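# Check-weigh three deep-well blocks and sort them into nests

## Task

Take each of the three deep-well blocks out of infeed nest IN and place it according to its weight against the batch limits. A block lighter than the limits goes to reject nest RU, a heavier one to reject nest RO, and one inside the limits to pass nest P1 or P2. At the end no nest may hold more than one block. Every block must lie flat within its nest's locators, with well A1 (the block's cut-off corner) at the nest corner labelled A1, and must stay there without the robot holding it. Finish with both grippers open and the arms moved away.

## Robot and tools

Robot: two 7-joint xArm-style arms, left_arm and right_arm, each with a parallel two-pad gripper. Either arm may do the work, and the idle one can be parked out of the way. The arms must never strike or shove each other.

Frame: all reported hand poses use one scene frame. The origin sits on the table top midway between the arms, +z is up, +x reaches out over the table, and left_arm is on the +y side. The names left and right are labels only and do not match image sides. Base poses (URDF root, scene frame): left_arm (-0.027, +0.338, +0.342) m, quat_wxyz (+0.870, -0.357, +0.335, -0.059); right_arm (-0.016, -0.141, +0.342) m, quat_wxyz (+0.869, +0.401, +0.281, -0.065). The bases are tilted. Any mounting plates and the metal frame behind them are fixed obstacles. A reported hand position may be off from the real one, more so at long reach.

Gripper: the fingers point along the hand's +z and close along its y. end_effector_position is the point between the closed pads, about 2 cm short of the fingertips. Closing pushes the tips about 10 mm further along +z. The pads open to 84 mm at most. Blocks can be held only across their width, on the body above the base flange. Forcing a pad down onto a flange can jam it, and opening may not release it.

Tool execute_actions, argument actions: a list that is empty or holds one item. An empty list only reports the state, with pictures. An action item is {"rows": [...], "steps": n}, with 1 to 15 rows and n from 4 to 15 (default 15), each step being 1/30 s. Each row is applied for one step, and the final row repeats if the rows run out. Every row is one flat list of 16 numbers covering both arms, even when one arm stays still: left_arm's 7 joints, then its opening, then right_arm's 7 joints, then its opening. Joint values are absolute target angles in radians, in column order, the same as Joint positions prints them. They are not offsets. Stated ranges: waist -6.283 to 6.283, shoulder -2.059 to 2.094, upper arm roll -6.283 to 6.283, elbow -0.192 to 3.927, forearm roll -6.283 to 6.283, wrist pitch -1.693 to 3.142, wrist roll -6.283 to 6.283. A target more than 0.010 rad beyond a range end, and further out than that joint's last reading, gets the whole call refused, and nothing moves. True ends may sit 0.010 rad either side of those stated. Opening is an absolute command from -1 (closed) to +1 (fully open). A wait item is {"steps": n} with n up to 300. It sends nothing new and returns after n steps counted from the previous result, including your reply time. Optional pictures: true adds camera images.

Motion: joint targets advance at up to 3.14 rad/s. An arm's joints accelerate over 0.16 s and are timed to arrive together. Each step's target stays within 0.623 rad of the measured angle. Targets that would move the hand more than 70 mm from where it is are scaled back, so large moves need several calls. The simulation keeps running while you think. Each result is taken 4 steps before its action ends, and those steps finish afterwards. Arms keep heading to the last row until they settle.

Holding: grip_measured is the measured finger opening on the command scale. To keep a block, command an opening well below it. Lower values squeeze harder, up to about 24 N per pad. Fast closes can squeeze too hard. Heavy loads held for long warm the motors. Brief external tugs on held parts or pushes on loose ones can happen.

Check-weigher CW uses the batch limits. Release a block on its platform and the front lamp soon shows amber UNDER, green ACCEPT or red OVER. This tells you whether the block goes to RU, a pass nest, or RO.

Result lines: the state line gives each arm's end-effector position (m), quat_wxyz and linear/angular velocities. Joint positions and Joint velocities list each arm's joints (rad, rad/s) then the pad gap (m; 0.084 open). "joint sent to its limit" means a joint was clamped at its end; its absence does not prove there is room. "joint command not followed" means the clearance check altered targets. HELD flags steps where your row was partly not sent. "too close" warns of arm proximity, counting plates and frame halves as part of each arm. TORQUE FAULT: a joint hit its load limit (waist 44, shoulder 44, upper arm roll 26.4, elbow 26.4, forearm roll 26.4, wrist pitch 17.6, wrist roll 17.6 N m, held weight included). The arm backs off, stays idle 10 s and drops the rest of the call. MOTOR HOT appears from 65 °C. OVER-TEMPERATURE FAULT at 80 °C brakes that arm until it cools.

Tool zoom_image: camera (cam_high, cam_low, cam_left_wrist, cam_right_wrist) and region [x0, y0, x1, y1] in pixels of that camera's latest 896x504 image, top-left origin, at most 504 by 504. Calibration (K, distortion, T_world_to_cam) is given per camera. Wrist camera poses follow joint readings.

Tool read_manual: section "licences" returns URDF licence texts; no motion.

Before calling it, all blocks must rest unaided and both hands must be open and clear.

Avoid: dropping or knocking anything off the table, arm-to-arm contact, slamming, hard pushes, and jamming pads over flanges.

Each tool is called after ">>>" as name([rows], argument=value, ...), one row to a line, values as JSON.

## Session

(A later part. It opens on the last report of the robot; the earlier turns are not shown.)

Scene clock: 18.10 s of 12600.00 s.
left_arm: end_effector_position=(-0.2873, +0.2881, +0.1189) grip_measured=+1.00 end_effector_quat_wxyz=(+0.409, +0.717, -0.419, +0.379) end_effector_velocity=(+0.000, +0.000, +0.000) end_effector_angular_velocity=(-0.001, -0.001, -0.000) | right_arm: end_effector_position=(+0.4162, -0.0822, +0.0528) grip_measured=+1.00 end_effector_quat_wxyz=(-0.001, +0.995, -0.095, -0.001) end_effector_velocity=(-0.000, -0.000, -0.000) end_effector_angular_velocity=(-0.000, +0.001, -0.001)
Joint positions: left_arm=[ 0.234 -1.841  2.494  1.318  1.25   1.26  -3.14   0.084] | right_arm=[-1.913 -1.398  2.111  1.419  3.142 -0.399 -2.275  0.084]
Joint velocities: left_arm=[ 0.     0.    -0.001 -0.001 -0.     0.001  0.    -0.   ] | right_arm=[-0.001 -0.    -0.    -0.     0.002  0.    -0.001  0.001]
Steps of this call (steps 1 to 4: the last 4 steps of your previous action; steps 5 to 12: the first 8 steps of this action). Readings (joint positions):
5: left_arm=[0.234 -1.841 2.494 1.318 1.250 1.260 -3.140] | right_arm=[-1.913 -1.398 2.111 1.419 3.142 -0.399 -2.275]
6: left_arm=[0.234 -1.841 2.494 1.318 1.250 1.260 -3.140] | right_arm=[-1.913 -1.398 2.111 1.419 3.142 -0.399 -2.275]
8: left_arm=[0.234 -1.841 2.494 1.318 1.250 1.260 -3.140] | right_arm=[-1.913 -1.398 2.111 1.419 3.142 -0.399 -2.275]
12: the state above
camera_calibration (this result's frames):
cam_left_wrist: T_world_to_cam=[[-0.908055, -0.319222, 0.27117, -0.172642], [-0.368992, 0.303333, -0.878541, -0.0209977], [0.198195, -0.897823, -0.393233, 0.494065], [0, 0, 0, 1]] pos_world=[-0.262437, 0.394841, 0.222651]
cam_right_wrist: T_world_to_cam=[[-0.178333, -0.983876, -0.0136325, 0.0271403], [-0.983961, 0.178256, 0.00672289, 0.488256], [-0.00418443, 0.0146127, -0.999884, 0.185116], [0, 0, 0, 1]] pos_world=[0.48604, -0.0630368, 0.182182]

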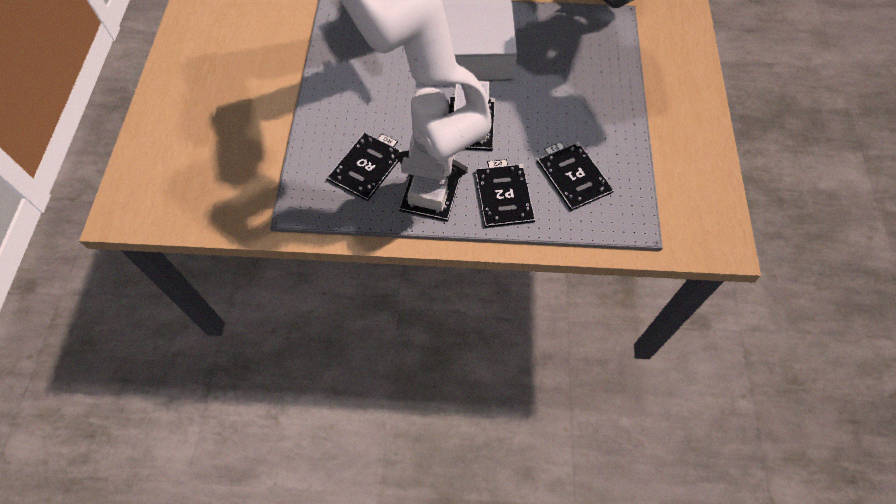

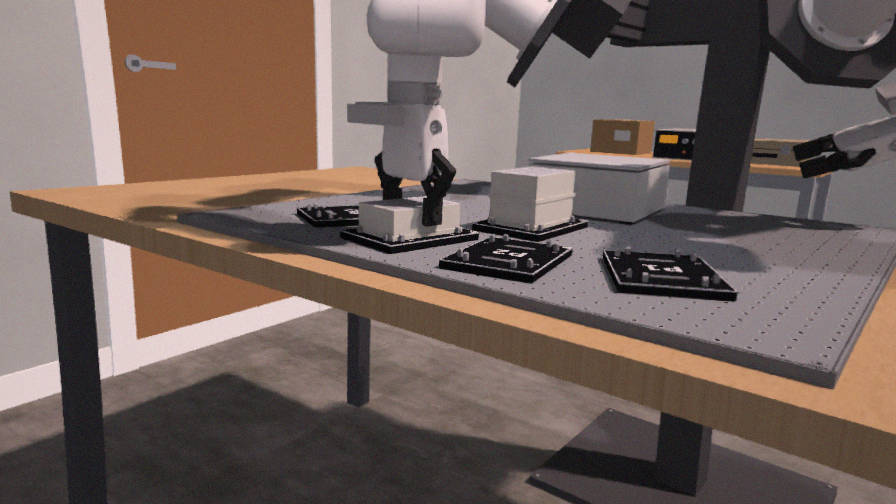

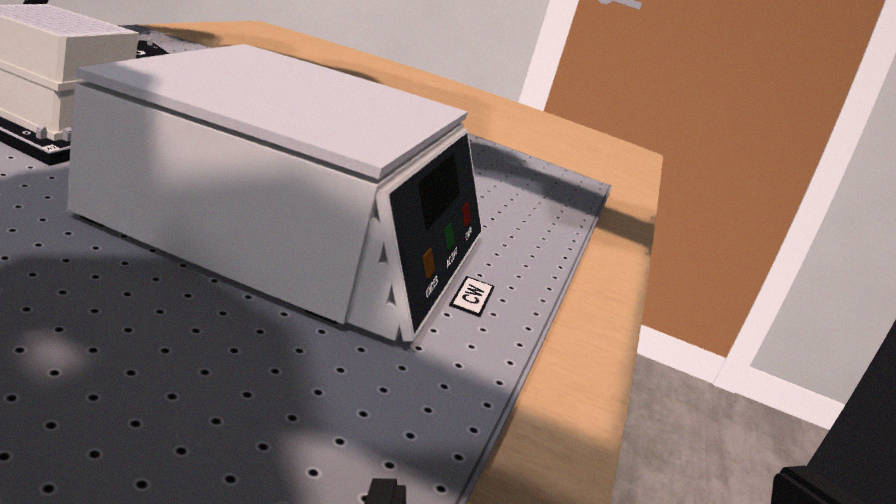

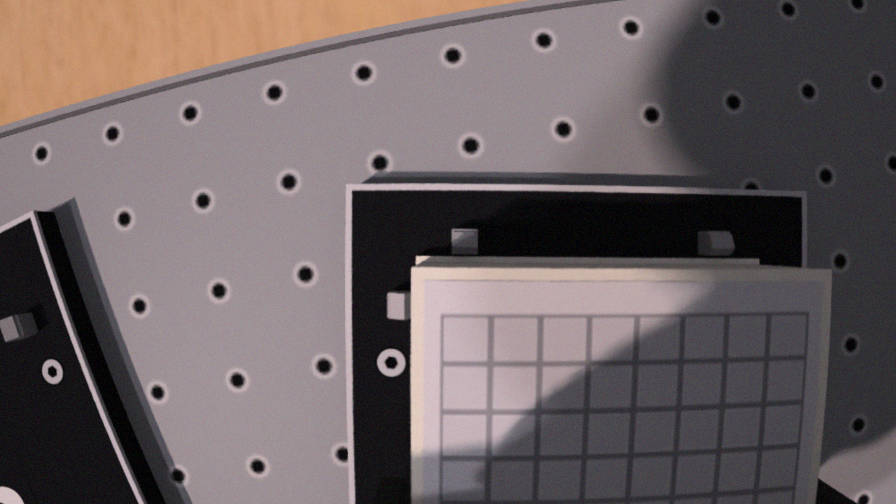

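>>> execute_actions([
  {"rows":[[0.234,-1.841,2.494,1.318,1.25,1.26,-3.14,1,-1.9133,-1.3971,2.1106,1.4167,3.1416,-0.3975,-2.2746,1],[0.234,-1.841,2.494,1.318,1.25,1.26,-3.14,1,-1.9133,-1.3971,2.1106,1.4167,3.1416,-0.3975,-2.2746,1],[0.234,-1.841,2.494,1.318,1.25,1.26,-3.14,1,-1.9075,-1.3937,2.1094,1.4128,3.1416,-0.4003,-2.2746,1],[0.234,-1.841,2.494,1.318,1.25,1.26,-3.14,1,-1.9017,-1.3903,2.1082,1.4089,3.1416,-0.4032,-2.2746,1],[0.234,-1.841,2.494,1.318,1.25,1.26,-3.14,1,-1.8959,-1.3869,2.107,1.405,3.1416,-0.406,-2.2746,1],[0.234,-1.841,2.494,1.318,1.25,1.26,-3.14,1,-1.8901,-1.3835,2.1058,1.4012,3.1416,-0.409,-2.2746,1],[0.234,-1.841,2.494,1.318,1.25,1.26,-3.14,1,-1.8843,-1.3801,2.1046,1.3974,3.1416,-0.412,-2.2746,1],[0.234,-1.841,2.494,1.318,1.25,1.26,-3.14,1,-1.8785,-1.3767,2.1034,1.3937,3.1416,-0.415,-2.2746,1],[0.234,-1.841,2.494,1.318,1.25,1.26,-3.14,1,-1.8727,-1.3733,2.1022,1.39,3.1416,-0.418,-2.2746,1],[0.234,-1.841,2.494,1.318,1.25,1.26,-3.14,1,-1.8669,-1.37,2.101,1.3864,3.1416,-0.421,-2.2746,1],[0.234,-1.841,2.494,1.318,1.25,1.26,-3.14,1,-1.8611,-1.3666,2.0997,1.383,3.1416,-0.424,-2.2746,1],[0.234,-1.841,2.494,1.318,1.25,1.26,-3.14,1,-1.8553,-1.3633,2.0984,1.3795,3.1416,-0.4275,-2.2746,1],[0.234,-1.841,2.494,1.318,1.25,1.26,-3.14,1,-1.8495,-1.36,2.097,1.376,3.1416,-0.431,-2.2746,1]],"steps":15},
])

>>> execute_actions([
  {"rows":[[0.234,-1.841,2.494,1.318,1.25,1.26,-3.14,1,-1.68,-1.27,2.052,1.295,3.1416,-0.535,-2.2746,1]],"steps":12},
], pictures=true)

>>> execute_actions([
  {"rows":[[0.234,-1.841,2.494,1.318,1.25,1.26,-3.14,1,-1.3885,-1.5275,2.4407,1.0913,3.1416,-0.3989,-1.8778,1]],"steps":15},
])

>>> execute_actions([
  {"steps":20},
], pictures=true)

Scene clock: 19.20 s of 12600.00 s.
left_arm: end_effector_position=(-0.2873, +0.2881, +0.1189) grip_measured=+1.00 end_effector_quat_wxyz=(+0.409, +0.717, -0.419, +0.379) end_effector_velocity=(-0.001, -0.001, +0.001) end_effector_angular_velocity=(-0.003, +0.002, +0.001) | right_arm: end_effector_position=(+0.4166, -0.0831, +0.0692) grip_measured=+1.00 end_effector_quat_wxyz=(-0.000, +0.995, -0.096, -0.000) end_effector_velocity=(+0.001, -0.000, +0.072) end_effector_angular_velocity=(-0.001, -0.001, -0.002)
Joint positions: left_arm=[ 0.234 -1.841  2.494  1.318  1.25   1.26  -3.14   0.084] | right_arm=[-1.874 -1.374  2.102  1.391  3.142 -0.417 -2.275  0.084]
Joint velocities: left_arm=[ 0.     0.001  0.002  0.001 -0.     0.    -0.     0.   ] | right_arm=[ 0.174  0.1   -0.035 -0.109 -0.001 -0.088  0.002 -0.   ]
Steps of this call (steps 1 to 4: the last 4 steps of your previous action; steps 5 to 15: the robot went on to your last target; steps 16 to 22: nothing new was sent; steps 23 to 33: the first 11 steps of this action). Readings (joint positions):
23: left_arm=[0.234 -1.841 2.494 1.318 1.250 1.260 -3.140] | right_arm=[-1.913 -1.398 2.111 1.419 3.142 -0.398 -2.275]
24: left_arm=[0.234 -1.841 2.494 1.318 1.250 1.260 -3.140] | right_arm=[-1.913 -1.398 2.111 1.418 3.142 -0.398 -2.275]
26: left_arm=[0.234 -1.841 2.494 1.318 1.250 1.260 -3.140] | right_arm=[-1.911 -1.396 2.110 1.415 3.142 -0.399 -2.275]
30: left_arm=[0.234 -1.841 2.494 1.318 1.250 1.260 -3.140] | right_arm=[-1.891 -1.384 2.106 1.402 3.142 -0.409 -2.275]
33: the state above

Scene clock: 19.60 s of 12600.00 s.
left_arm: end_effector_position=(-0.2873, +0.2881, +0.1189) grip_measured=+1.00 end_effector_quat_wxyz=(+0.409, +0.717, -0.419, +0.379) end_effector_velocity=(-0.000, -0.000, +0.000) end_effector_angular_velocity=(-0.000, +0.001, +0.000) | right_arm: end_effector_position=(+0.4223, -0.0786, +0.1547) grip_measured=+1.00 end_effector_quat_wxyz=(-0.007, +0.995, -0.096, +0.006) end_effector_velocity=(-0.035, -0.013, +0.019) end_effector_angular_velocity=(-0.040, +0.066, +0.017)
Joint positions: left_arm=[ 0.234 -1.841  2.494  1.318  1.25   1.26  -3.14   0.084] | right_arm=[-1.675 -1.267  2.053  1.305  3.142 -0.533 -2.275  0.084]
Joint velocities: left_arm=[-0.    -0.     0.     0.001 -0.     0.    -0.     0.   ] | right_arm=[ 0.07   0.026 -0.001 -0.085  0.004 -0.063  0.    -0.   ]
Steps of this call (steps 1 to 4: the last 4 steps of your previous action; steps 5 to 12: the first 8 steps of this action). Readings (joint positions):
5: left_arm=[0.234 -1.841 2.494 1.318 1.250 1.260 -3.140] | right_arm=[-1.850 -1.360 2.097 1.377 3.142 -0.431 -2.275]
6: left_arm=[0.234 -1.841 2.494 1.318 1.250 1.260 -3.140] | right_arm=[-1.841 -1.356 2.095 1.371 3.142 -0.437 -2.275]
8: left_arm=[0.234 -1.841 2.494 1.318 1.250 1.260 -3.140] | right_arm=[-1.778 -1.323 2.076 1.332 3.142 -0.480 -2.275]
12: the state above
camera_calibration (this result's frames):
cam_left_wrist: T_world_to_cam=[[-0.908055, -0.319222, 0.271171, -0.172642], [-0.368992, 0.303332, -0.878541, -0.0209978], [0.198195, -0.897823, -0.393233, 0.494065], [0, 0, 0, 1]] pos_world=[-0.262437, 0.394841, 0.222651]
cam_right_wrist: T_world_to_cam=[[-0.179186, -0.983462, -0.0263779, 0.0355097], [-0.98376, 0.179395, -0.00577901, 0.494874], [0.0104155, 0.024914, -0.999635, 0.281556], [0, 0, 0, 1]] pos_world=[0.490268, -0.0608702, 0.28525]

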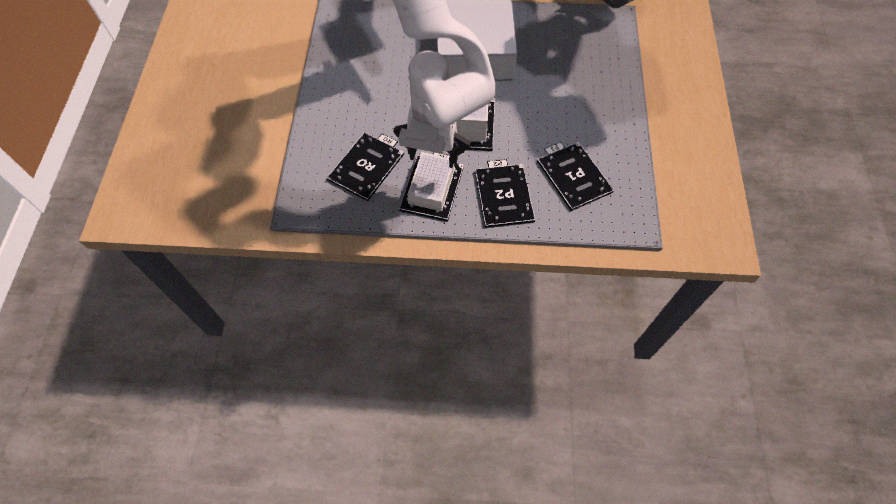

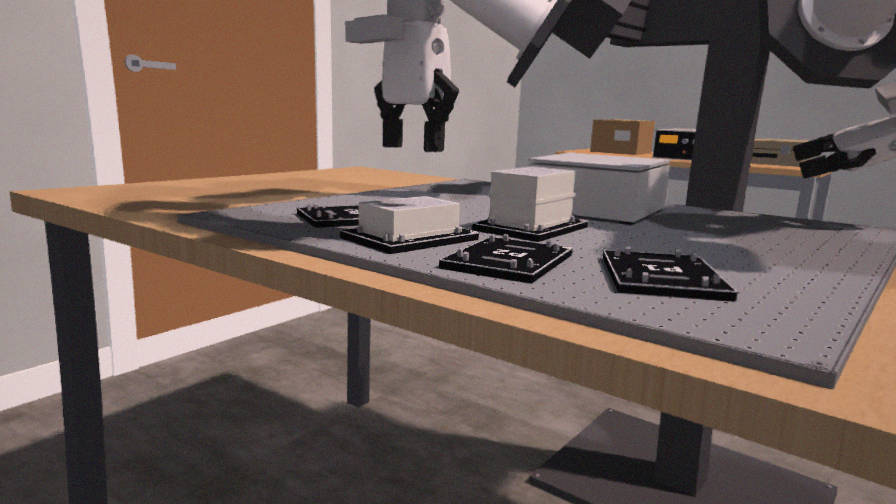

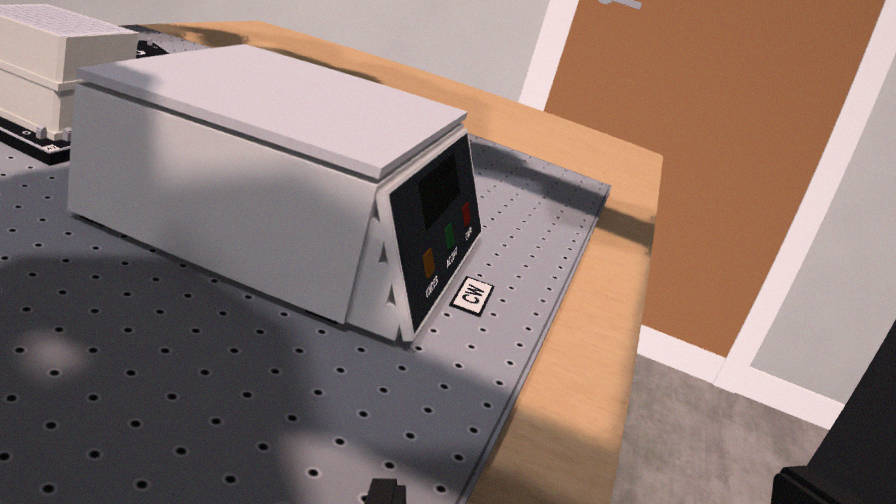

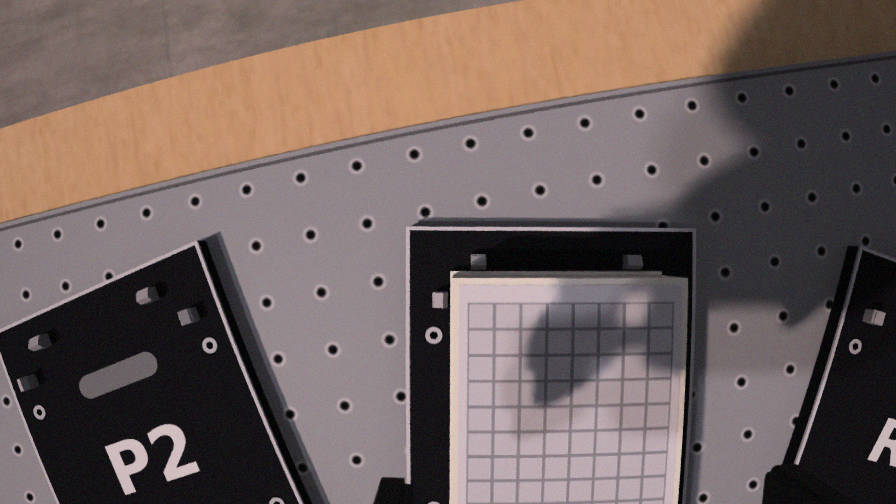

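Scene clock: 20.10 s of 12600.00 s.
left_arm: end_effector_position=(-0.2873, +0.2881, +0.1189) grip_measured=+1.00 end_effector_quat_wxyz=(+0.409, +0.717, -0.419, +0.379) end_effector_velocity=(-0.001, +0.001, +0.000) end_effector_angular_velocity=(+0.001, +0.002, -0.001) | right_arm: end_effector_position=(+0.2675, -0.0009, +0.1449) grip_measured=+1.00 end_effector_quat_wxyz=(-0.009, +1.000, -0.028, -0.002) end_effector_velocity=(-0.544, +0.104, -0.059) end_effector_angular_velocity=(-0.094, -0.005, +0.472)
Joint positions: left_arm=[ 0.234 -1.841  2.494  1.318  1.25   1.26  -3.14   0.084] | right_arm=[-1.469 -1.458  2.336  1.148  3.142 -0.436 -1.987  0.084]
Joint velocities: left_arm=[ 0.     0.001 -0.001  0.001  0.    -0.    -0.    -0.   ] | right_arm=[ 0.758 -0.652  1.001 -0.514  0.001  0.336  0.998  0.   ]
Steps of this call (steps 1 to 4: the last 4 steps of your previous action; steps 5 to 15: the first 11 steps of this action). Readings (joint positions):
5: left_arm=[0.234 -1.841 2.494 1.318 1.250 1.260 -3.140] | right_arm=[-1.682 -1.272 2.053 1.293 3.142 -0.534 -2.273]
6: left_arm=[0.234 -1.841 2.494 1.318 1.250 1.260 -3.140] | right_arm=[-1.676 -1.277 2.057 1.288 3.141 -0.529 -2.262]
8: left_arm=[0.234 -1.841 2.494 1.318 1.250 1.260 -3.140] | right_arm=[-1.637 -1.311 2.105 1.260 3.140 -0.509 -2.205]
12: left_arm=[0.234 -1.841 2.494 1.318 1.250 1.260 -3.140] | right_arm=[-1.543 -1.394 2.239 1.198 3.142 -0.468 -2.085]
15: the state above

Scene clock: 20.77 s of 12600.00 s.
left_arm: end_effector_position=(-0.2873, +0.2881, +0.1189) grip_measured=+1.00 end_effector_quat_wxyz=(+0.409, +0.717, -0.419, +0.379) end_effector_velocity=(-0.000, +0.000, +0.000) end_effector_angular_velocity=(+0.000, +0.000, -0.000) | right_arm: end_effector_position=(+0.2118, +0.0013, +0.1362) grip_measured=+1.00 end_effector_quat_wxyz=(-0.000, +1.000, -0.006, -0.000) end_effector_velocity=(-0.003, +0.000, -0.000) end_effector_angular_velocity=(-0.000, +0.003, +0.004)
Joint positions: left_arm=[ 0.234 -1.841  2.494  1.318  1.25   1.26  -3.14   0.084] | right_arm=[-1.389 -1.527  2.44   1.091  3.142 -0.399 -1.878  0.084]
Joint velocities: left_arm=[-0.  0. -0. -0. -0.  0. -0.  0.] | right_arm=[ 0.    -0.001  0.005 -0.     0.    -0.     0.    -0.   ]
Kept back: nothing.
Steps of this call (steps 1 to 4: the last 4 steps of your previous action; steps 5 to 20: the robot went on to your last target). Readings (joint positions):
1: left_arm=[0.234 -1.841 2.494 1.318 1.250 1.260 -3.140] | right_arm=[-1.444 -1.479 2.369 1.131 3.142 -0.424 -1.954]
2: left_arm=[0.234 -1.841 2.494 1.318 1.250 1.260 -3.140] | right_arm=[-1.421 -1.500 2.400 1.115 3.142 -0.414 -1.924]
4: left_arm=[0.234 -1.841 2.494 1.318 1.250 1.260 -3.140] | right_arm=[-1.393 -1.525 2.441 1.094 3.143 -0.403 -1.890]
8: left_arm=[0.234 -1.841 2.494 1.318 1.250 1.260 -3.140] | right_arm=[-1.390 -1.527 2.436 1.091 3.141 -0.399 -1.879]
20: the state above
camera_calibration (this result's frames):
cam_left_wrist: T_world_to_cam=[[-0.908055, -0.319222, 0.27117, -0.172642], [-0.368992, 0.303332, -0.878541, -0.0209977], [0.198195, -0.897823, -0.393233, 0.494065], [0, 0, 0, 1]] pos_world=[-0.262437, 0.394841, 0.222651]
cam_right_wrist: T_world_to_cam=[[-0.0011239, -0.999922, -0.012416, 0.0362488], [-0.999979, 0.00104435, 0.00641193, 0.275393], [-0.00639846, 0.012423, -0.999902, 0.266872], [0, 0, 0, 1]] pos_world=[0.277136, 0.032643, 0.26553]

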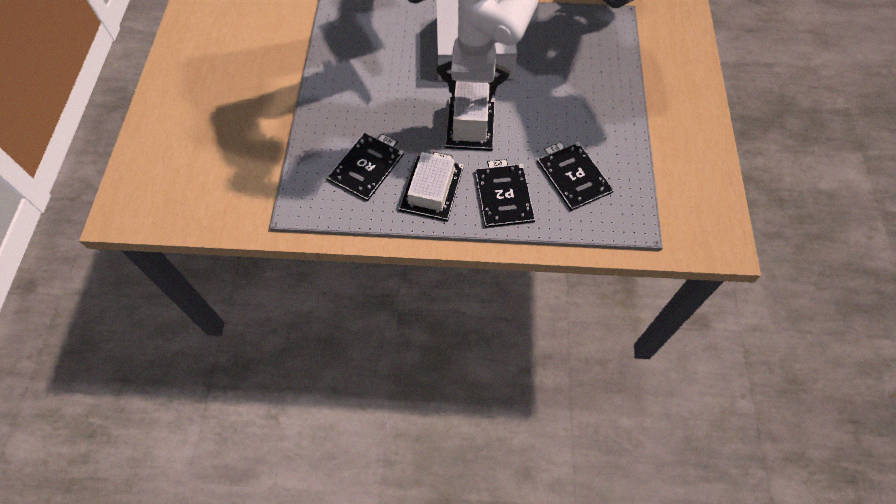

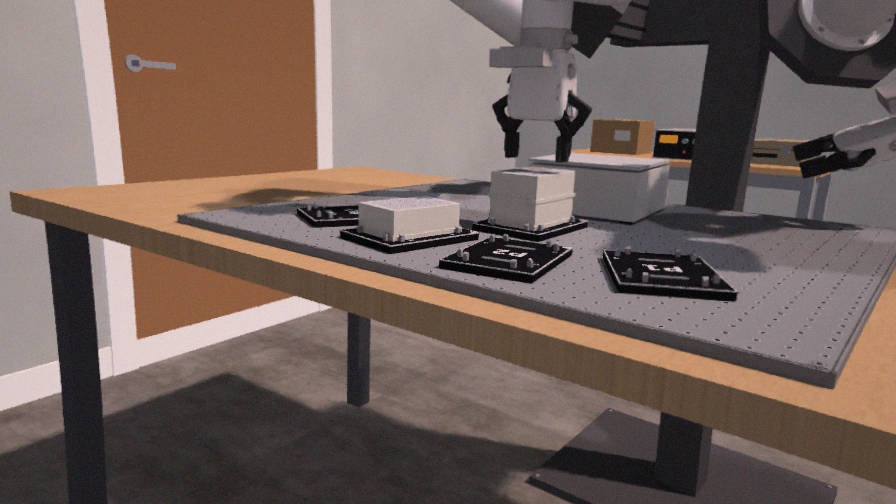

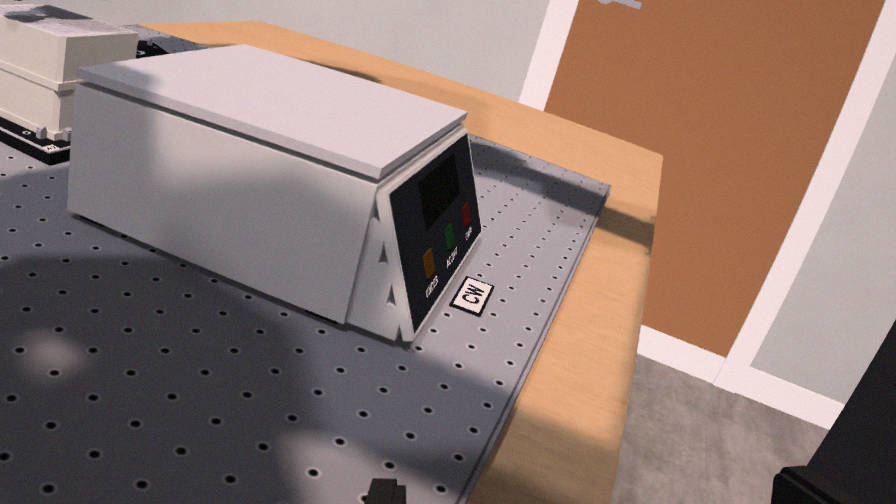

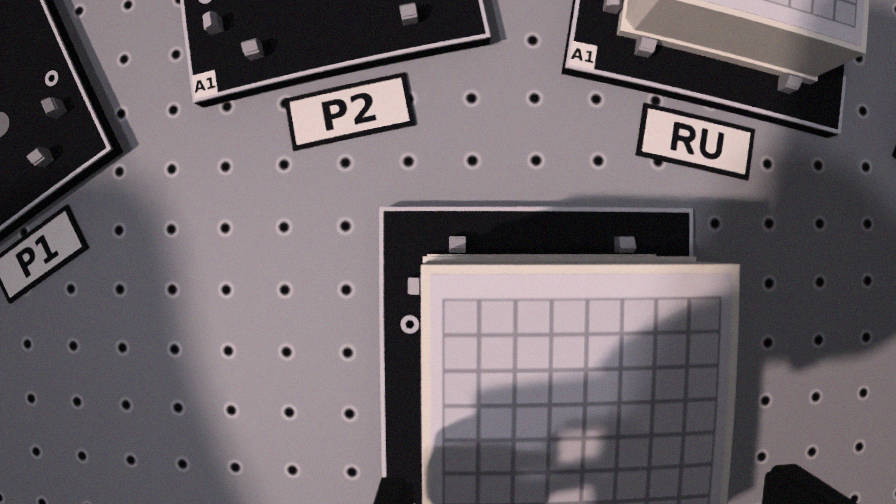

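>>> execute_actions([
  {"rows":[[0.234,-1.841,2.494,1.318,1.25,1.26,-3.14,1,-1.3872,-1.5254,2.44,1.0868,3.1416,-0.3964,-1.8866,1],[0.234,-1.841,2.494,1.318,1.25,1.26,-3.14,1,-1.3952,-1.5348,2.4405,1.0908,3.1416,-0.3883,-1.8866,1],[0.234,-1.841,2.494,1.318,1.25,1.26,-3.14,1,-1.4032,-1.5442,2.4409,1.095,3.1416,-0.3804,-1.8866,1],[0.234,-1.841,2.494,1.318,1.25,1.26,-3.14,1,-1.4111,-1.5536,2.4412,1.0994,3.1416,-0.3726,-1.8866,1],[0.234,-1.841,2.494,1.318,1.25,1.26,-3.14,1,-1.4191,-1.563,2.4413,1.104,3.1416,-0.3649,-1.8866,1],[0.234,-1.841,2.494,1.318,1.25,1.26,-3.14,1,-1.427,-1.5724,2.4414,1.1088,3.1416,-0.3573,-1.8866,1],[0.234,-1.841,2.494,1.318,1.25,1.26,-3.14,1,-1.435,-1.5819,2.4413,1.1138,3.1416,-0.3499,-1.8866,1],[0.234,-1.841,2.494,1.318,1.25,1.26,-3.14,1,-1.4431,-1.5914,2.4411,1.1189,3.1416,-0.3426,-1.8866,1],[0.234,-1.841,2.494,1.318,1.25,1.26,-3.14,1,-1.4511,-1.601,2.4408,1.1243,3.1416,-0.3354,-1.8866,1],[0.234,-1.841,2.494,1.318,1.25,1.26,-3.14,1,-1.4592,-1.6105,2.4403,1.1298,3.1416,-0.3283,-1.8866,1],[0.234,-1.841,2.494,1.318,1.25,1.26,-3.14,1,-1.4673,-1.6201,2.4398,1.1355,3.1416,-0.3214,-1.8866,1]],"steps":15},
])

>>> execute_actions([
  {"rows":[[0.234,-1.841,2.494,1.318,1.25,1.26,-3.14,1,-1.4673,-1.6201,2.4398,1.1355,3.1416,-0.3214,-1.8866,0]],"steps":12},
], pictures=true)

Scene clock: 21.67 s of 12600.00 s.
left_arm: end_effector_position=(-0.2873, +0.2881, +0.1189) grip_measured=+1.00 end_effector_quat_wxyz=(+0.409, +0.717, -0.419, +0.379) end_effector_velocity=(+0.000, +0.001, +0.000) end_effector_angular_velocity=(-0.001, -0.001, -0.001) | right_arm: end_effector_position=(+0.2113, +0.0002, +0.1022) grip_measured=+1.00 end_effector_quat_wxyz=(-0.000, +1.000, -0.002, -0.001) end_effector_velocity=(+0.003, -0.000, -0.131) end_effector_angular_velocity=(+0.000, -0.003, -0.001)
Joint positions: left_arm=[ 0.234 -1.841  2.494  1.318  1.25   1.26  -3.14   0.084] | right_arm=[-1.449 -1.598  2.441  1.123  3.142 -0.338 -1.887  0.084]
Joint velocities: left_arm=[-0.     0.001 -0.001 -0.     0.     0.002  0.    -0.   ] | right_arm=[-0.242 -0.284 -0.012  0.161 -0.     0.213 -0.004 -0.   ]
Steps of this call (steps 1 to 15: the robot went on to your last target; step 16: nothing new was sent; steps 17 to 27: the first 11 steps of this action). Readings (joint positions):
17: left_arm=[0.234 -1.841 2.494 1.318 1.250 1.260 -3.140] | right_arm=[-1.388 -1.527 2.441 1.091 3.142 -0.399 -1.879]
18: left_arm=[0.234 -1.841 2.494 1.318 1.250 1.260 -3.140] | right_arm=[-1.388 -1.527 2.441 1.090 3.142 -0.397 -1.881]
20: left_arm=[0.234 -1.841 2.494 1.318 1.250 1.260 -3.140] | right_arm=[-1.395 -1.534 2.440 1.093 3.142 -0.388 -1.885]
24: left_arm=[0.234 -1.841 2.494 1.318 1.250 1.260 -3.140] | right_arm=[-1.425 -1.570 2.441 1.107 3.142 -0.360 -1.887]
27: the state above

Scene clock: 22.07 s of 12600.00 s.
left_arm: end_effector_position=(-0.2873, +0.2881, +0.1189) grip_measured=+1.00 end_effector_quat_wxyz=(+0.409, +0.717, -0.419, +0.379) end_effector_velocity=(-0.000, -0.001, +0.001) end_effector_angular_velocity=(-0.003, +0.000, +0.000) | right_arm: end_effector_position=(+0.2114, +0.0004, +0.0924) grip_measured=+0.96 end_effector_quat_wxyz=(-0.000, +1.000, -0.002, -0.000) end_effector_velocity=(+0.000, -0.000, -0.000) end_effector_angular_velocity=(-0.001, -0.000, +0.001)
Joint positions: left_arm=[ 0.234 -1.841  2.494  1.318  1.25   1.26  -3.14   0.084] | right_arm=[-1.467 -1.62   2.44   1.135  3.142 -0.322 -1.887  0.083]
Joint velocities: left_arm=[-0.     0.001  0.001 -0.     0.     0.002  0.    -0.   ] | right_arm=[-0.001 -0.001 -0.001  0.001 -0.    -0.001 -0.001  0.   ]
Steps of this call (steps 1 to 4: the last 4 steps of your previous action; steps 5 to 12: the first 8 steps of this action). Readings (joint positions):
5: left_arm=[0.234 -1.841 2.494 1.318 1.250 1.260 -3.140] | right_arm=[-1.467 -1.620 2.440 1.136 3.142 -0.322 -1.887]
6: left_arm=[0.234 -1.841 2.494 1.318 1.250 1.260 -3.140] | right_arm=[-1.467 -1.620 2.440 1.136 3.142 -0.322 -1.887]
8: left_arm=[0.234 -1.841 2.494 1.318 1.250 1.260 -3.140] | right_arm=[-1.467 -1.620 2.440 1.135 3.142 -0.322 -1.887]
12: the state above
camera_calibration (this result's frames):
cam_left_wrist: T_world_to_cam=[[-0.908055, -0.319222, 0.27117, -0.172641], [-0.368992, 0.303332, -0.878541, -0.0209977], [0.198195, -0.897823, -0.393233, 0.494065], [0, 0, 0, 1]] pos_world=[-0.262437, 0.394841, 0.222651]
cam_right_wrist: T_world_to_cam=[[0.00742822, -0.99989, -0.0128112, 0.0330643], [-0.999951, -0.00751185, 0.00649219, 0.275251], [-0.00658771, 0.0127624, -0.999897, 0.223137], [0, 0, 0, 1]] pos_world=[0.276461, 0.0322805, 0.22175]

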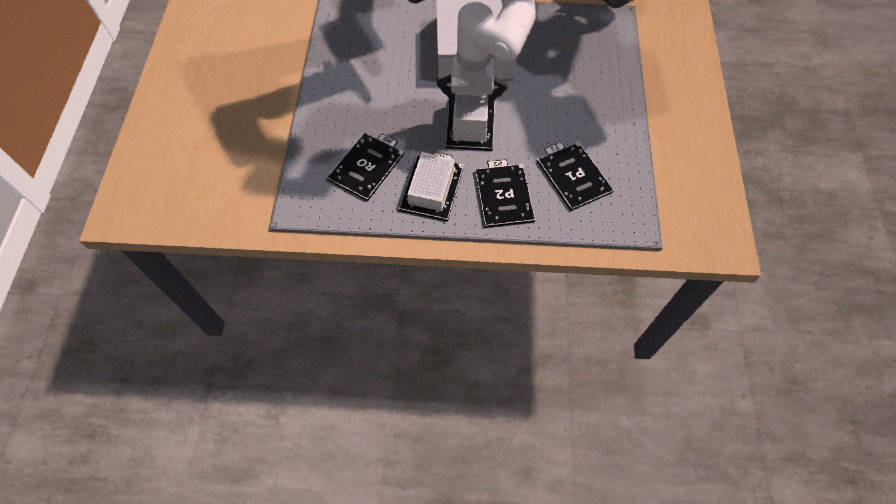

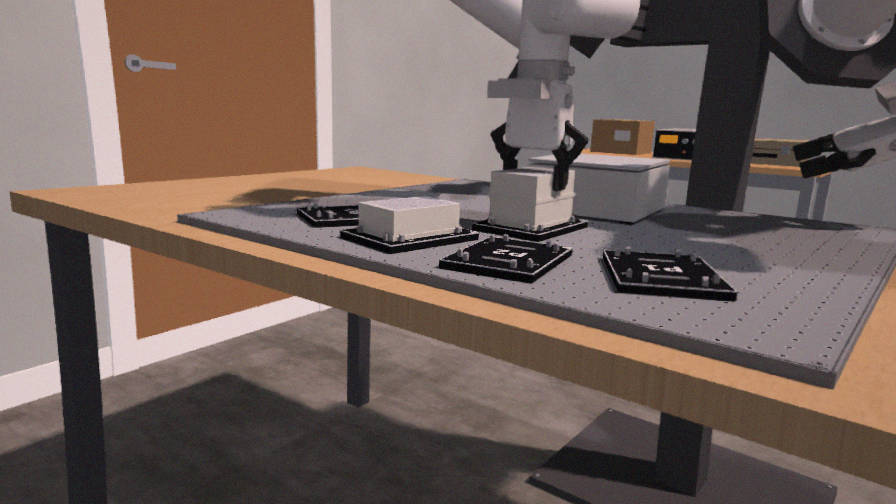

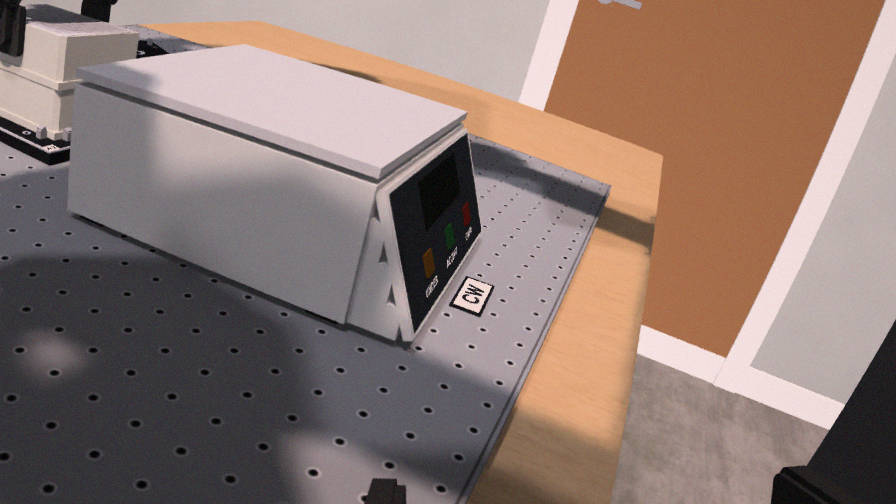

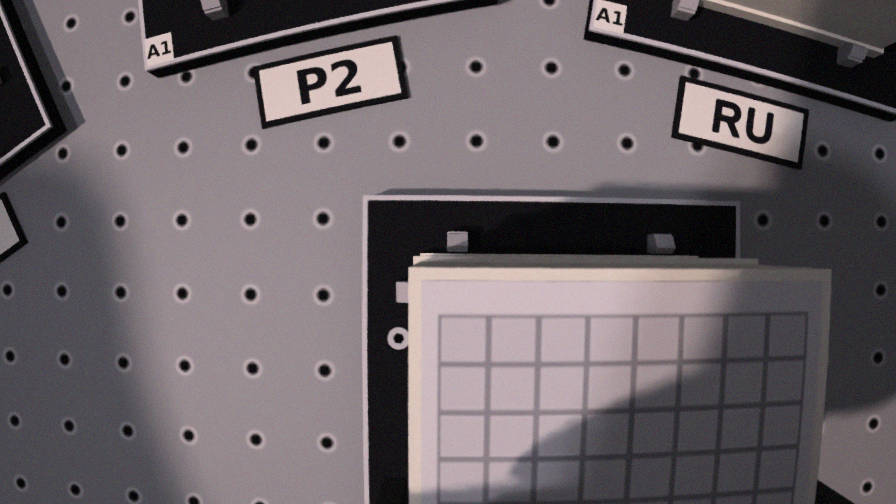

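>>> execute_actions([
  {"rows":[[0.234,-1.841,2.494,1.318,1.25,1.26,-3.14,1,-1.447,-1.596,2.44,1.122,3.1416,-0.339,-1.8866,0],[0.234,-1.841,2.494,1.318,1.25,1.26,-3.14,1,-1.447,-1.596,2.44,1.122,3.1416,-0.339,-1.8866,0],[0.234,-1.841,2.494,1.318,1.25,1.26,-3.14,1,-1.427,-1.5724,2.4414,1.1088,3.1416,-0.3573,-1.8866,0],[0.234,-1.841,2.494,1.318,1.25,1.26,-3.14,1,-1.427,-1.5724,2.4414,1.1088,3.1416,-0.3573,-1.8866,0],[0.234,-1.841,2.494,1.318,1.25,1.26,-3.14,1,-1.3872,-1.5254,2.44,1.0868,3.1416,-0.3964,-1.8866,0],[0.234,-1.841,2.494,1.318,1.25,1.26,-3.14,1,-1.3872,-1.5254,2.44,1.0868,3.1416,-0.3964,-1.8866,0],[0.234,-1.841,2.494,1.318,1.25,1.26,-3.14,1,-1.3215,-1.4485,2.435,1.0636,3.1416,-0.475,-1.8778,0],[0.234,-1.841,2.494,1.318,1.25,1.26,-3.14,1,-1.3215,-1.4485,2.435,1.0636,3.1416,-0.475,-1.8778,0],[0.234,-1.841,2.494,1.318,1.25,1.26,-3.14,1,-1.28,-1.40,2.43,1.054,3.1416,-0.528,-1.8778,0]],"steps":15},
])

>>> execute_actions([
  {"rows":[[0.234,-1.841,2.494,1.318,1.25,1.26,-3.14,1,-1.1,-1.62,2.78,1.3,3.1416,-0.66,-1.45,0]],"steps":15},
])

>>> execute_actions([
  {"rows":[[0.234,-1.841,2.494,1.318,1.25,1.26,-3.14,1,-0.9813,-1.7401,3.0177,1.3405,3.1416,-0.6175,-1.1777,0]],"steps":15},
])

>>> execute_actions([
  {"rows":[[0.234,-1.841,2.494,1.318,1.25,1.26,-3.14,1,-0.9813,-1.7401,3.0177,1.3405,3.1416,-0.6175,-1.1777,0],[0.234,-1.841,2.494,1.318,1.25,1.26,-3.14,1,-0.9813,-1.7401,3.0177,1.3405,3.1416,-0.6175,-1.1777,0],[0.234,-1.841,2.494,1.318,1.25,1.26,-3.14,1,-0.9845,-1.765,3.017,1.348,3.1416,-0.6,-1.1777,0],[0.234,-1.841,2.494,1.318,1.25,1.26,-3.14,1,-0.9845,-1.765,3.017,1.348,3.1416,-0.6,-1.1777,0],[0.234,-1.841,2.494,1.318,1.25,1.26,-3.14,1,-0.988,-1.79,3.016,1.355,3.1416,-0.583,-1.1777,0],[0.234,-1.841,2.494,1.318,1.25,1.26,-3.14,1,-0.988,-1.79,3.016,1.355,3.1416,-0.583,-1.1777,0],[0.234,-1.841,2.494,1.318,1.25,1.26,-3.14,1,-0.991,-1.815,3.0155,1.362,3.1416,-0.565,-1.1777,0],[0.234,-1.841,2.494,1.318,1.25,1.26,-3.14,1,-0.991,-1.815,3.0155,1.362,3.1416,-0.565,-1.1777,0],[0.234,-1.841,2.494,1.318,1.25,1.26,-3.14,1,-0.994,-1.839,3.0148,1.3697,3.1416,-0.548,-1.1777,0]],"steps":15},
])

>>> execute_actions([
  {"rows":[[0.234,-1.841,2.494,1.318,1.25,1.26,-3.14,1,-0.994,-1.839,3.0148,1.3697,3.1416,-0.548,-1.1777,0],[0.234,-1.841,2.494,1.318,1.25,1.26,-3.14,1,-0.994,-1.839,3.0148,1.3697,3.1416,-0.548,-1.1777,0],[0.234,-1.841,2.494,1.318,1.25,1.26,-3.14,1,-0.994,-1.839,3.0148,1.3697,3.1416,-0.548,-1.1777,0],[0.234,-1.841,2.494,1.318,1.25,1.26,-3.14,1,-0.994,-1.839,3.0148,1.3697,3.1416,-0.548,-1.1777,1]],"steps":15},
])

>>> execute_actions([
  {"steps":60},
], pictures=true)

Scene clock: 24.23 s of 12600.00 s.
left_arm: end_effector_position=(-0.2873, +0.2881, +0.1189) grip_measured=+1.00 end_effector_quat_wxyz=(+0.409, +0.717, -0.419, +0.379) end_effector_velocity=(+0.000, -0.000, +0.000) end_effector_angular_velocity=(-0.000, -0.001, +0.000) | right_arm: end_effector_position=(+0.2126, +0.0023, +0.1822) grip_measured=+0.96 end_effector_quat_wxyz=(-0.001, +1.000, -0.006, +0.000) end_effector_velocity=(+0.010, +0.070, +0.412) end_effector_angular_velocity=(+0.189, -0.042, -0.011)
Joint positions: left_arm=[ 0.234 -1.841  2.494  1.318  1.25   1.26  -3.14   0.084] | right_arm=[-1.31  -1.435  2.432  1.063  3.141 -0.49  -1.879  0.083]
Joint velocities: left_arm=[ 0.     0.    -0.    -0.001  0.     0.     0.     0.   ] | right_arm=[ 0.68   0.796 -0.066 -0.107 -0.    -0.744  0.029  0.   ]
Steps of this call (steps 1 to 4: the last 4 steps of your previous action; steps 5 to 15: the robot went on to your last target; steps 16 to 54: nothing new was sent; steps 55 to 65: the first 11 steps of this action). Readings (joint positions):
55: left_arm=[0.234 -1.841 2.494 1.318 1.250 1.260 -3.140] | right_arm=[-1.467 -1.619 2.440 1.135 3.142 -0.322 -1.887]
56: left_arm=[0.234 -1.841 2.494 1.318 1.250 1.260 -3.140] | right_arm=[-1.463 -1.614 2.440 1.131 3.141 -0.326 -1.887]
58: left_arm=[0.234 -1.841 2.494 1.318 1.250 1.260 -3.140] | right_arm=[-1.447 -1.595 2.439 1.118 3.141 -0.341 -1.887]
62: left_arm=[0.234 -1.841 2.494 1.318 1.250 1.260 -3.140] | right_arm=[-1.387 -1.525 2.438 1.085 3.141 -0.402 -1.886]
65: the state above

Scene clock: 24.73 s of 12600.00 s.
left_arm: end_effector_position=(-0.2873, +0.2881, +0.1189) grip_measured=+1.00 end_effector_quat_wxyz=(+0.409, +0.717, -0.419, +0.379) end_effector_velocity=(+0.001, -0.000, +0.000) end_effector_angular_velocity=(-0.001, -0.001, +0.000) | right_arm: end_effector_position=(+0.0776, +0.0719, +0.2143) grip_measured=+0.96 end_effector_quat_wxyz=(-0.008, +1.000, +0.006, +0.013) end_effector_velocity=(-0.466, +0.091, +0.004) end_effector_angular_velocity=(-0.022, +0.015, +0.096)
Joint positions: left_arm=[ 0.234 -1.841  2.494  1.318  1.25   1.26  -3.14   0.084] | right_arm=[-1.124 -1.591  2.734  1.267  3.142 -0.641 -1.51   0.083]
Joint velocities: left_arm=[-0.     0.001  0.001 -0.001 -0.    -0.     0.     0.   ] | right_arm=[ 0.473 -0.535  0.919  0.597  0.014 -0.311  1.008 -0.   ]
Steps of this call (steps 1 to 4: the last 4 steps of your previous action; steps 5 to 15: the first 11 steps of this action). Readings (joint positions):
5: left_arm=[0.234 -1.841 2.494 1.318 1.250 1.260 -3.140] | right_arm=[-1.279 -1.400 2.431 1.055 3.142 -0.527 -1.877]
6: left_arm=[0.234 -1.841 2.494 1.318 1.250 1.260 -3.140] | right_arm=[-1.278 -1.406 2.436 1.059 3.141 -0.531 -1.866]
8: left_arm=[0.234 -1.841 2.494 1.318 1.250 1.260 -3.140] | right_arm=[-1.253 -1.442 2.483 1.097 3.140 -0.553 -1.797]
12: left_arm=[0.234 -1.841 2.494 1.318 1.250 1.260 -3.140] | right_arm=[-1.177 -1.530 2.635 1.198 3.142 -0.603 -1.630]
15: the state above

Scene clock: 25.23 s of 12600.00 s.
left_arm: end_effector_position=(-0.2873, +0.2881, +0.1189) grip_measured=+1.00 end_effector_quat_wxyz=(+0.409, +0.717, -0.419, +0.379) end_effector_velocity=(-0.000, +0.000, +0.000) end_effector_angular_velocity=(+0.000, +0.000, -0.000) | right_arm: end_effector_position=(-0.0619, +0.0472, +0.1795) grip_measured=+0.96 end_effector_quat_wxyz=(+0.003, +1.000, +0.004, -0.001) end_effector_velocity=(-0.001, +0.002, -0.010) end_effector_angular_velocity=(+0.011, -0.028, -0.094)
Joint positions: left_arm=[ 0.234 -1.841  2.494  1.318  1.25   1.26  -3.14   0.084] | right_arm=[-0.981 -1.741  3.022  1.337  3.143 -0.618 -1.184  0.083]
Joint velocities: left_arm=[ 0.  0. -0. -0.  0.  0.  0. -0.] | right_arm=[ 0.027 -0.034  0.008  0.018 -0.014  0.013  0.128 -0.   ]
Steps of this call (steps 1 to 4: the last 4 steps of your previous action; steps 5 to 15: the first 11 steps of this action). Readings (joint positions):
5: left_arm=[0.234 -1.841 2.494 1.318 1.250 1.260 -3.140] | right_arm=[-1.100 -1.621 2.781 1.298 3.142 -0.659 -1.451]
6: left_arm=[0.234 -1.841 2.494 1.318 1.250 1.260 -3.140] | right_arm=[-1.098 -1.623 2.782 1.299 3.141 -0.657 -1.439]
8: left_arm=[0.234 -1.841 2.494 1.318 1.250 1.260 -3.140] | right_arm=[-1.072 -1.650 2.830 1.311 3.139 -0.646 -1.371]
12: left_arm=[0.234 -1.841 2.494 1.318 1.250 1.260 -3.140] | right_arm=[-1.001 -1.720 2.981 1.333 3.142 -0.624 -1.226]
15: the state above

Scene clock: 25.73 s of 12600.00 s.
left_arm: end_effector_position=(-0.2873, +0.2881, +0.1189) grip_measured=+1.00 end_effector_quat_wxyz=(+0.409, +0.717, -0.419, +0.379) end_effector_velocity=(-0.001, +0.000, -0.000) end_effector_angular_velocity=(+0.002, +0.002, -0.001) | right_arm: end_effector_position=(-0.0598, +0.0493, +0.1429) grip_measured=+0.96 end_effector_quat_wxyz=(+0.001, +1.000, -0.000, +0.000) end_effector_velocity=(+0.004, -0.019, -0.124) end_effector_angular_velocity=(-0.038, -0.014, +0.009)
Joint positions: left_arm=[ 0.234 -1.841  2.494  1.318  1.25   1.26  -3.14   0.084] | right_arm=[-0.993 -1.829  3.015  1.365  3.142 -0.556 -1.178  0.083]
Joint velocities: left_arm=[-0.    -0.     0.     0.001  0.    -0.003  0.     0.   ] | right_arm=[-0.033 -0.289 -0.002  0.068  0.     0.182 -0.001 -0.   ]
Steps of this call (steps 1 to 4: the last 4 steps of your previous action; steps 5 to 15: the first 11 steps of this action). Readings (joint positions):
5: left_arm=[0.234 -1.841 2.494 1.318 1.250 1.260 -3.140] | right_arm=[-0.983 -1.739 3.013 1.341 3.141 -0.618 -1.178]
6: left_arm=[0.234 -1.841 2.494 1.318 1.250 1.260 -3.140] | right_arm=[-0.983 -1.739 3.014 1.341 3.141 -0.618 -1.178]
8: left_arm=[0.234 -1.841 2.494 1.318 1.250 1.260 -3.140] | right_arm=[-0.983 -1.745 3.015 1.344 3.141 -0.612 -1.178]
12: left_arm=[0.234 -1.841 2.494 1.318 1.250 1.260 -3.140] | right_arm=[-0.989 -1.791 3.015 1.355 3.142 -0.581 -1.178]
15: the state above

Scene clock: 26.23 s of 12600.00 s.
left_arm: end_effector_position=(-0.2873, +0.2881, +0.1189) grip_measured=+1.00 end_effector_quat_wxyz=(+0.409, +0.717, -0.419, +0.379) end_effector_velocity=(+0.000, -0.000, -0.000) end_effector_angular_velocity=(+0.000, +0.000, +0.001) | right_arm: end_effector_position=(-0.0604, +0.0503, +0.1385) grip_measured=+1.00 end_effector_quat_wxyz=(-0.000, +1.000, -0.000, -0.000) end_effector_velocity=(+0.001, -0.001, -0.000) end_effector_angular_velocity=(-0.003, -0.002, +0.000)
Joint positions: left_arm=[ 0.234 -1.841  2.494  1.318  1.25   1.26  -3.14   0.084] | right_arm=[-0.994 -1.839  3.015  1.37   3.142 -0.547 -1.178  0.084]
Joint velocities: left_arm=[-0.    -0.001  0.001  0.001 -0.    -0.001 -0.    -0.   ] | right_arm=[ 0.001 -0.001 -0.    -0.    -0.    -0.002  0.     0.001]
Steps of this call (steps 1 to 4: the last 4 steps of your previous action; steps 5 to 15: the first 11 steps of this action). Readings (joint positions):
5: left_arm=[0.234 -1.841 2.494 1.318 1.250 1.260 -3.140] | right_arm=[-0.994 -1.838 3.015 1.370 3.142 -0.549 -1.178]
6: left_arm=[0.234 -1.841 2.494 1.318 1.250 1.260 -3.140] | right_arm=[-0.994 -1.838 3.015 1.370 3.142 -0.549 -1.178]
8: left_arm=[0.234 -1.841 2.494 1.318 1.250 1.260 -3.140] | right_arm=[-0.994 -1.838 3.015 1.370 3.142 -0.549 -1.178]
12: left_arm=[0.234 -1.841 2.494 1.318 1.250 1.260 -3.140] | right_arm=[-0.994 -1.839 3.015 1.370 3.142 -0.547 -1.178]
15: the state above

Scene clock: 28.23 s of 12600.00 s.
left_arm: end_effector_position=(-0.2873, +0.2881, +0.1189) grip_measured=+1.00 end_effector_quat_wxyz=(+0.409, +0.717, -0.419, +0.379) end_effector_velocity=(-0.000, -0.000, +0.000) end_effector_angular_velocity=(-0.001, +0.000, +0.000) | right_arm: end_effector_position=(-0.0603, +0.0500, +0.1387) grip_measured=+1.00 end_effector_quat_wxyz=(+0.000, +1.000, -0.000, -0.000) end_effector_velocity=(-0.001, -0.000, -0.000) end_effector_angular_velocity=(-0.001, +0.002, -0.003)
Joint positions: left_arm=[ 0.234 -1.841  2.494  1.318  1.25   1.26  -3.14   0.084] | right_arm=[-0.994 -1.839  3.015  1.37   3.142 -0.548 -1.178  0.084]
Joint velocities: left_arm=[ 0.     0.     0.001 -0.    -0.     0.     0.     0.   ] | right_arm=[-0.     0.     0.001 -0.     0.002  0.     0.001  0.   ]
Kept back: nothing.
Steps of this call (steps 1 to 4: the last 4 steps of your previous action; steps 5 to 15: the robot went on to your last target; steps 16 to 60: nothing new was sent). Readings (joint positions):
1: left_arm=[0.234 -1.841 2.494 1.318 1.250 1.260 -3.140] | right_arm=[-0.994 -1.839 3.015 1.370 3.142 -0.547 -1.178]
2: left_arm=[0.234 -1.841 2.494 1.318 1.250 1.260 -3.140] | right_arm=[-0.994 -1.839 3.015 1.370 3.142 -0.547 -1.178]
4: left_arm=[0.234 -1.841 2.494 1.318 1.250 1.260 -3.140] | right_arm=[-0.994 -1.839 3.015 1.370 3.142 -0.548 -1.178]
8: left_arm=[0.234 -1.841 2.494 1.318 1.250 1.260 -3.140] | right_arm=[-0.994 -1.839 3.015 1.370 3.142 -0.548 -1.178]
60: the state above
All arms were judged still, so your last target was given up. Only a new action makes them travel on or press farther. Fingers that are still opening or closing keep moving.
camera_calibration (this result's frames):
cam_left_wrist: T_world_to_cam=[[-0.908055, -0.319222, 0.27117, -0.172642], [-0.368992, 0.303332, -0.878541, -0.0209978], [0.198195, -0.897823, -0.393233, 0.494065], [0, 0, 0, 1]] pos_world=[-0.262437, 0.394841, 0.222651]
cam_right_wrist: T_world_to_cam=[[0.0112343, -0.99987, -0.0115333, 0.0853716], [-0.999918, -0.0113047, 0.00605654, 0.00390602], [-0.00618614, 0.0114643, -0.999915, 0.267048], [0, 0, 0, 1]] pos_world=[0.0045986, 0.0823432, 0.267987]

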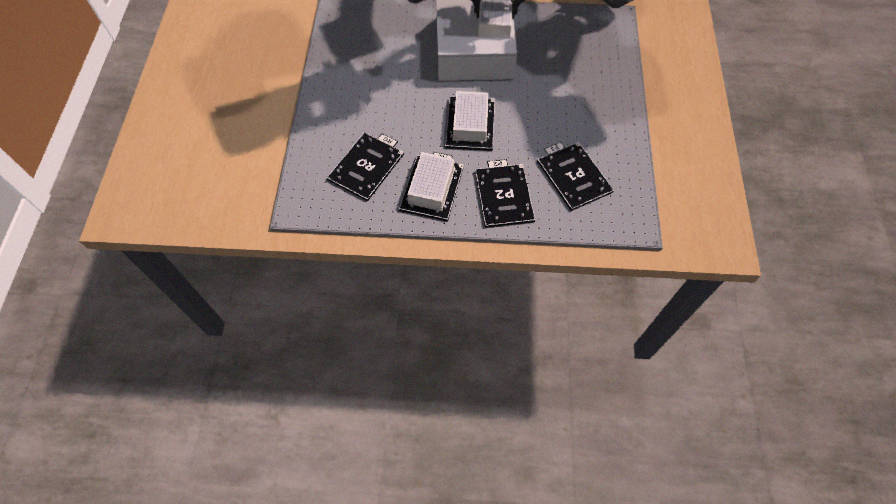

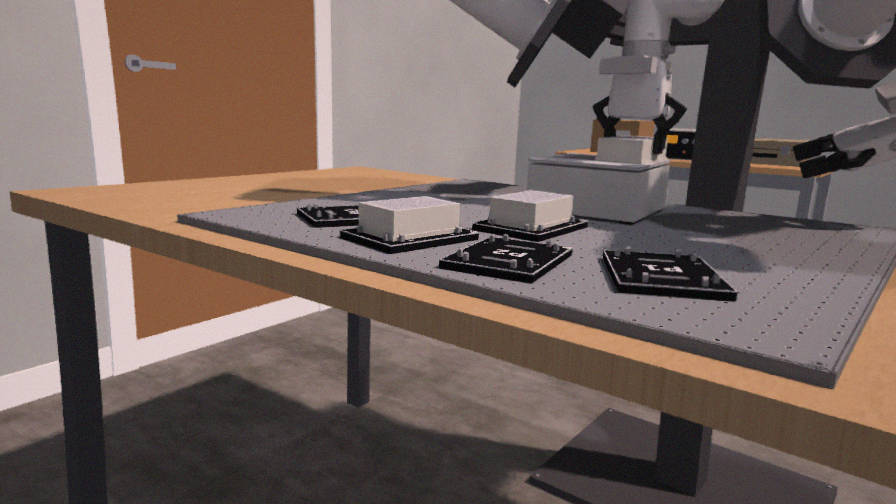

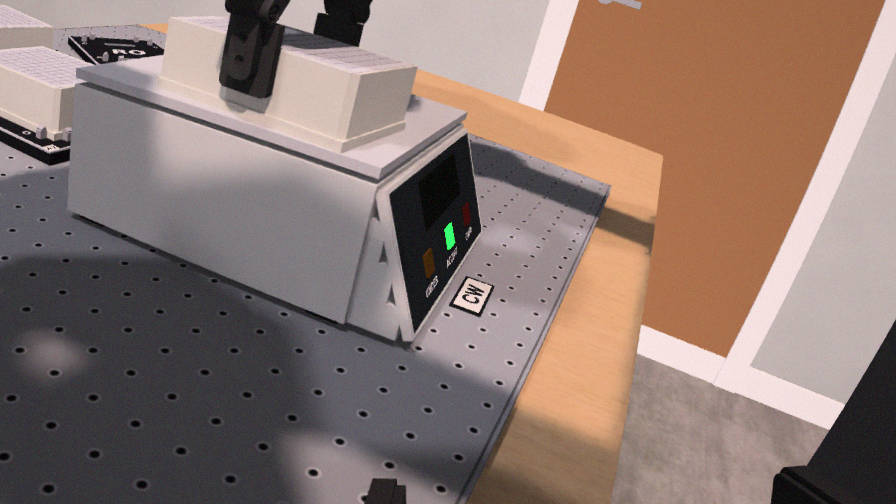

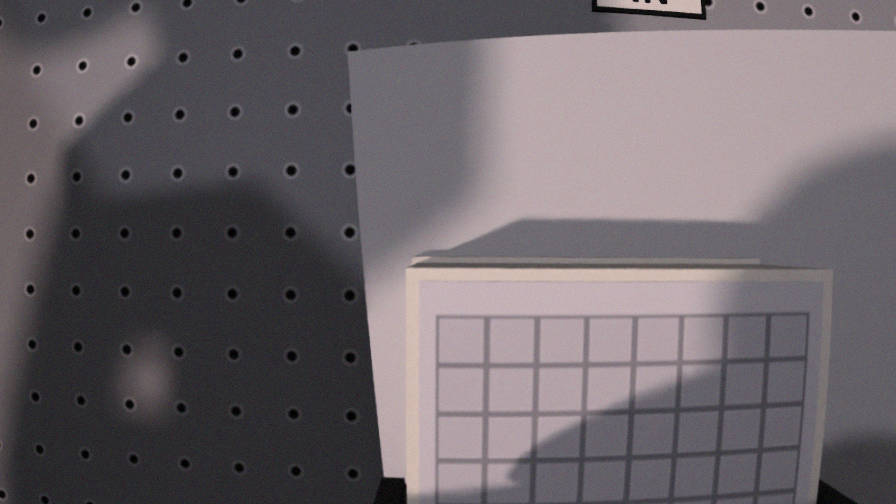

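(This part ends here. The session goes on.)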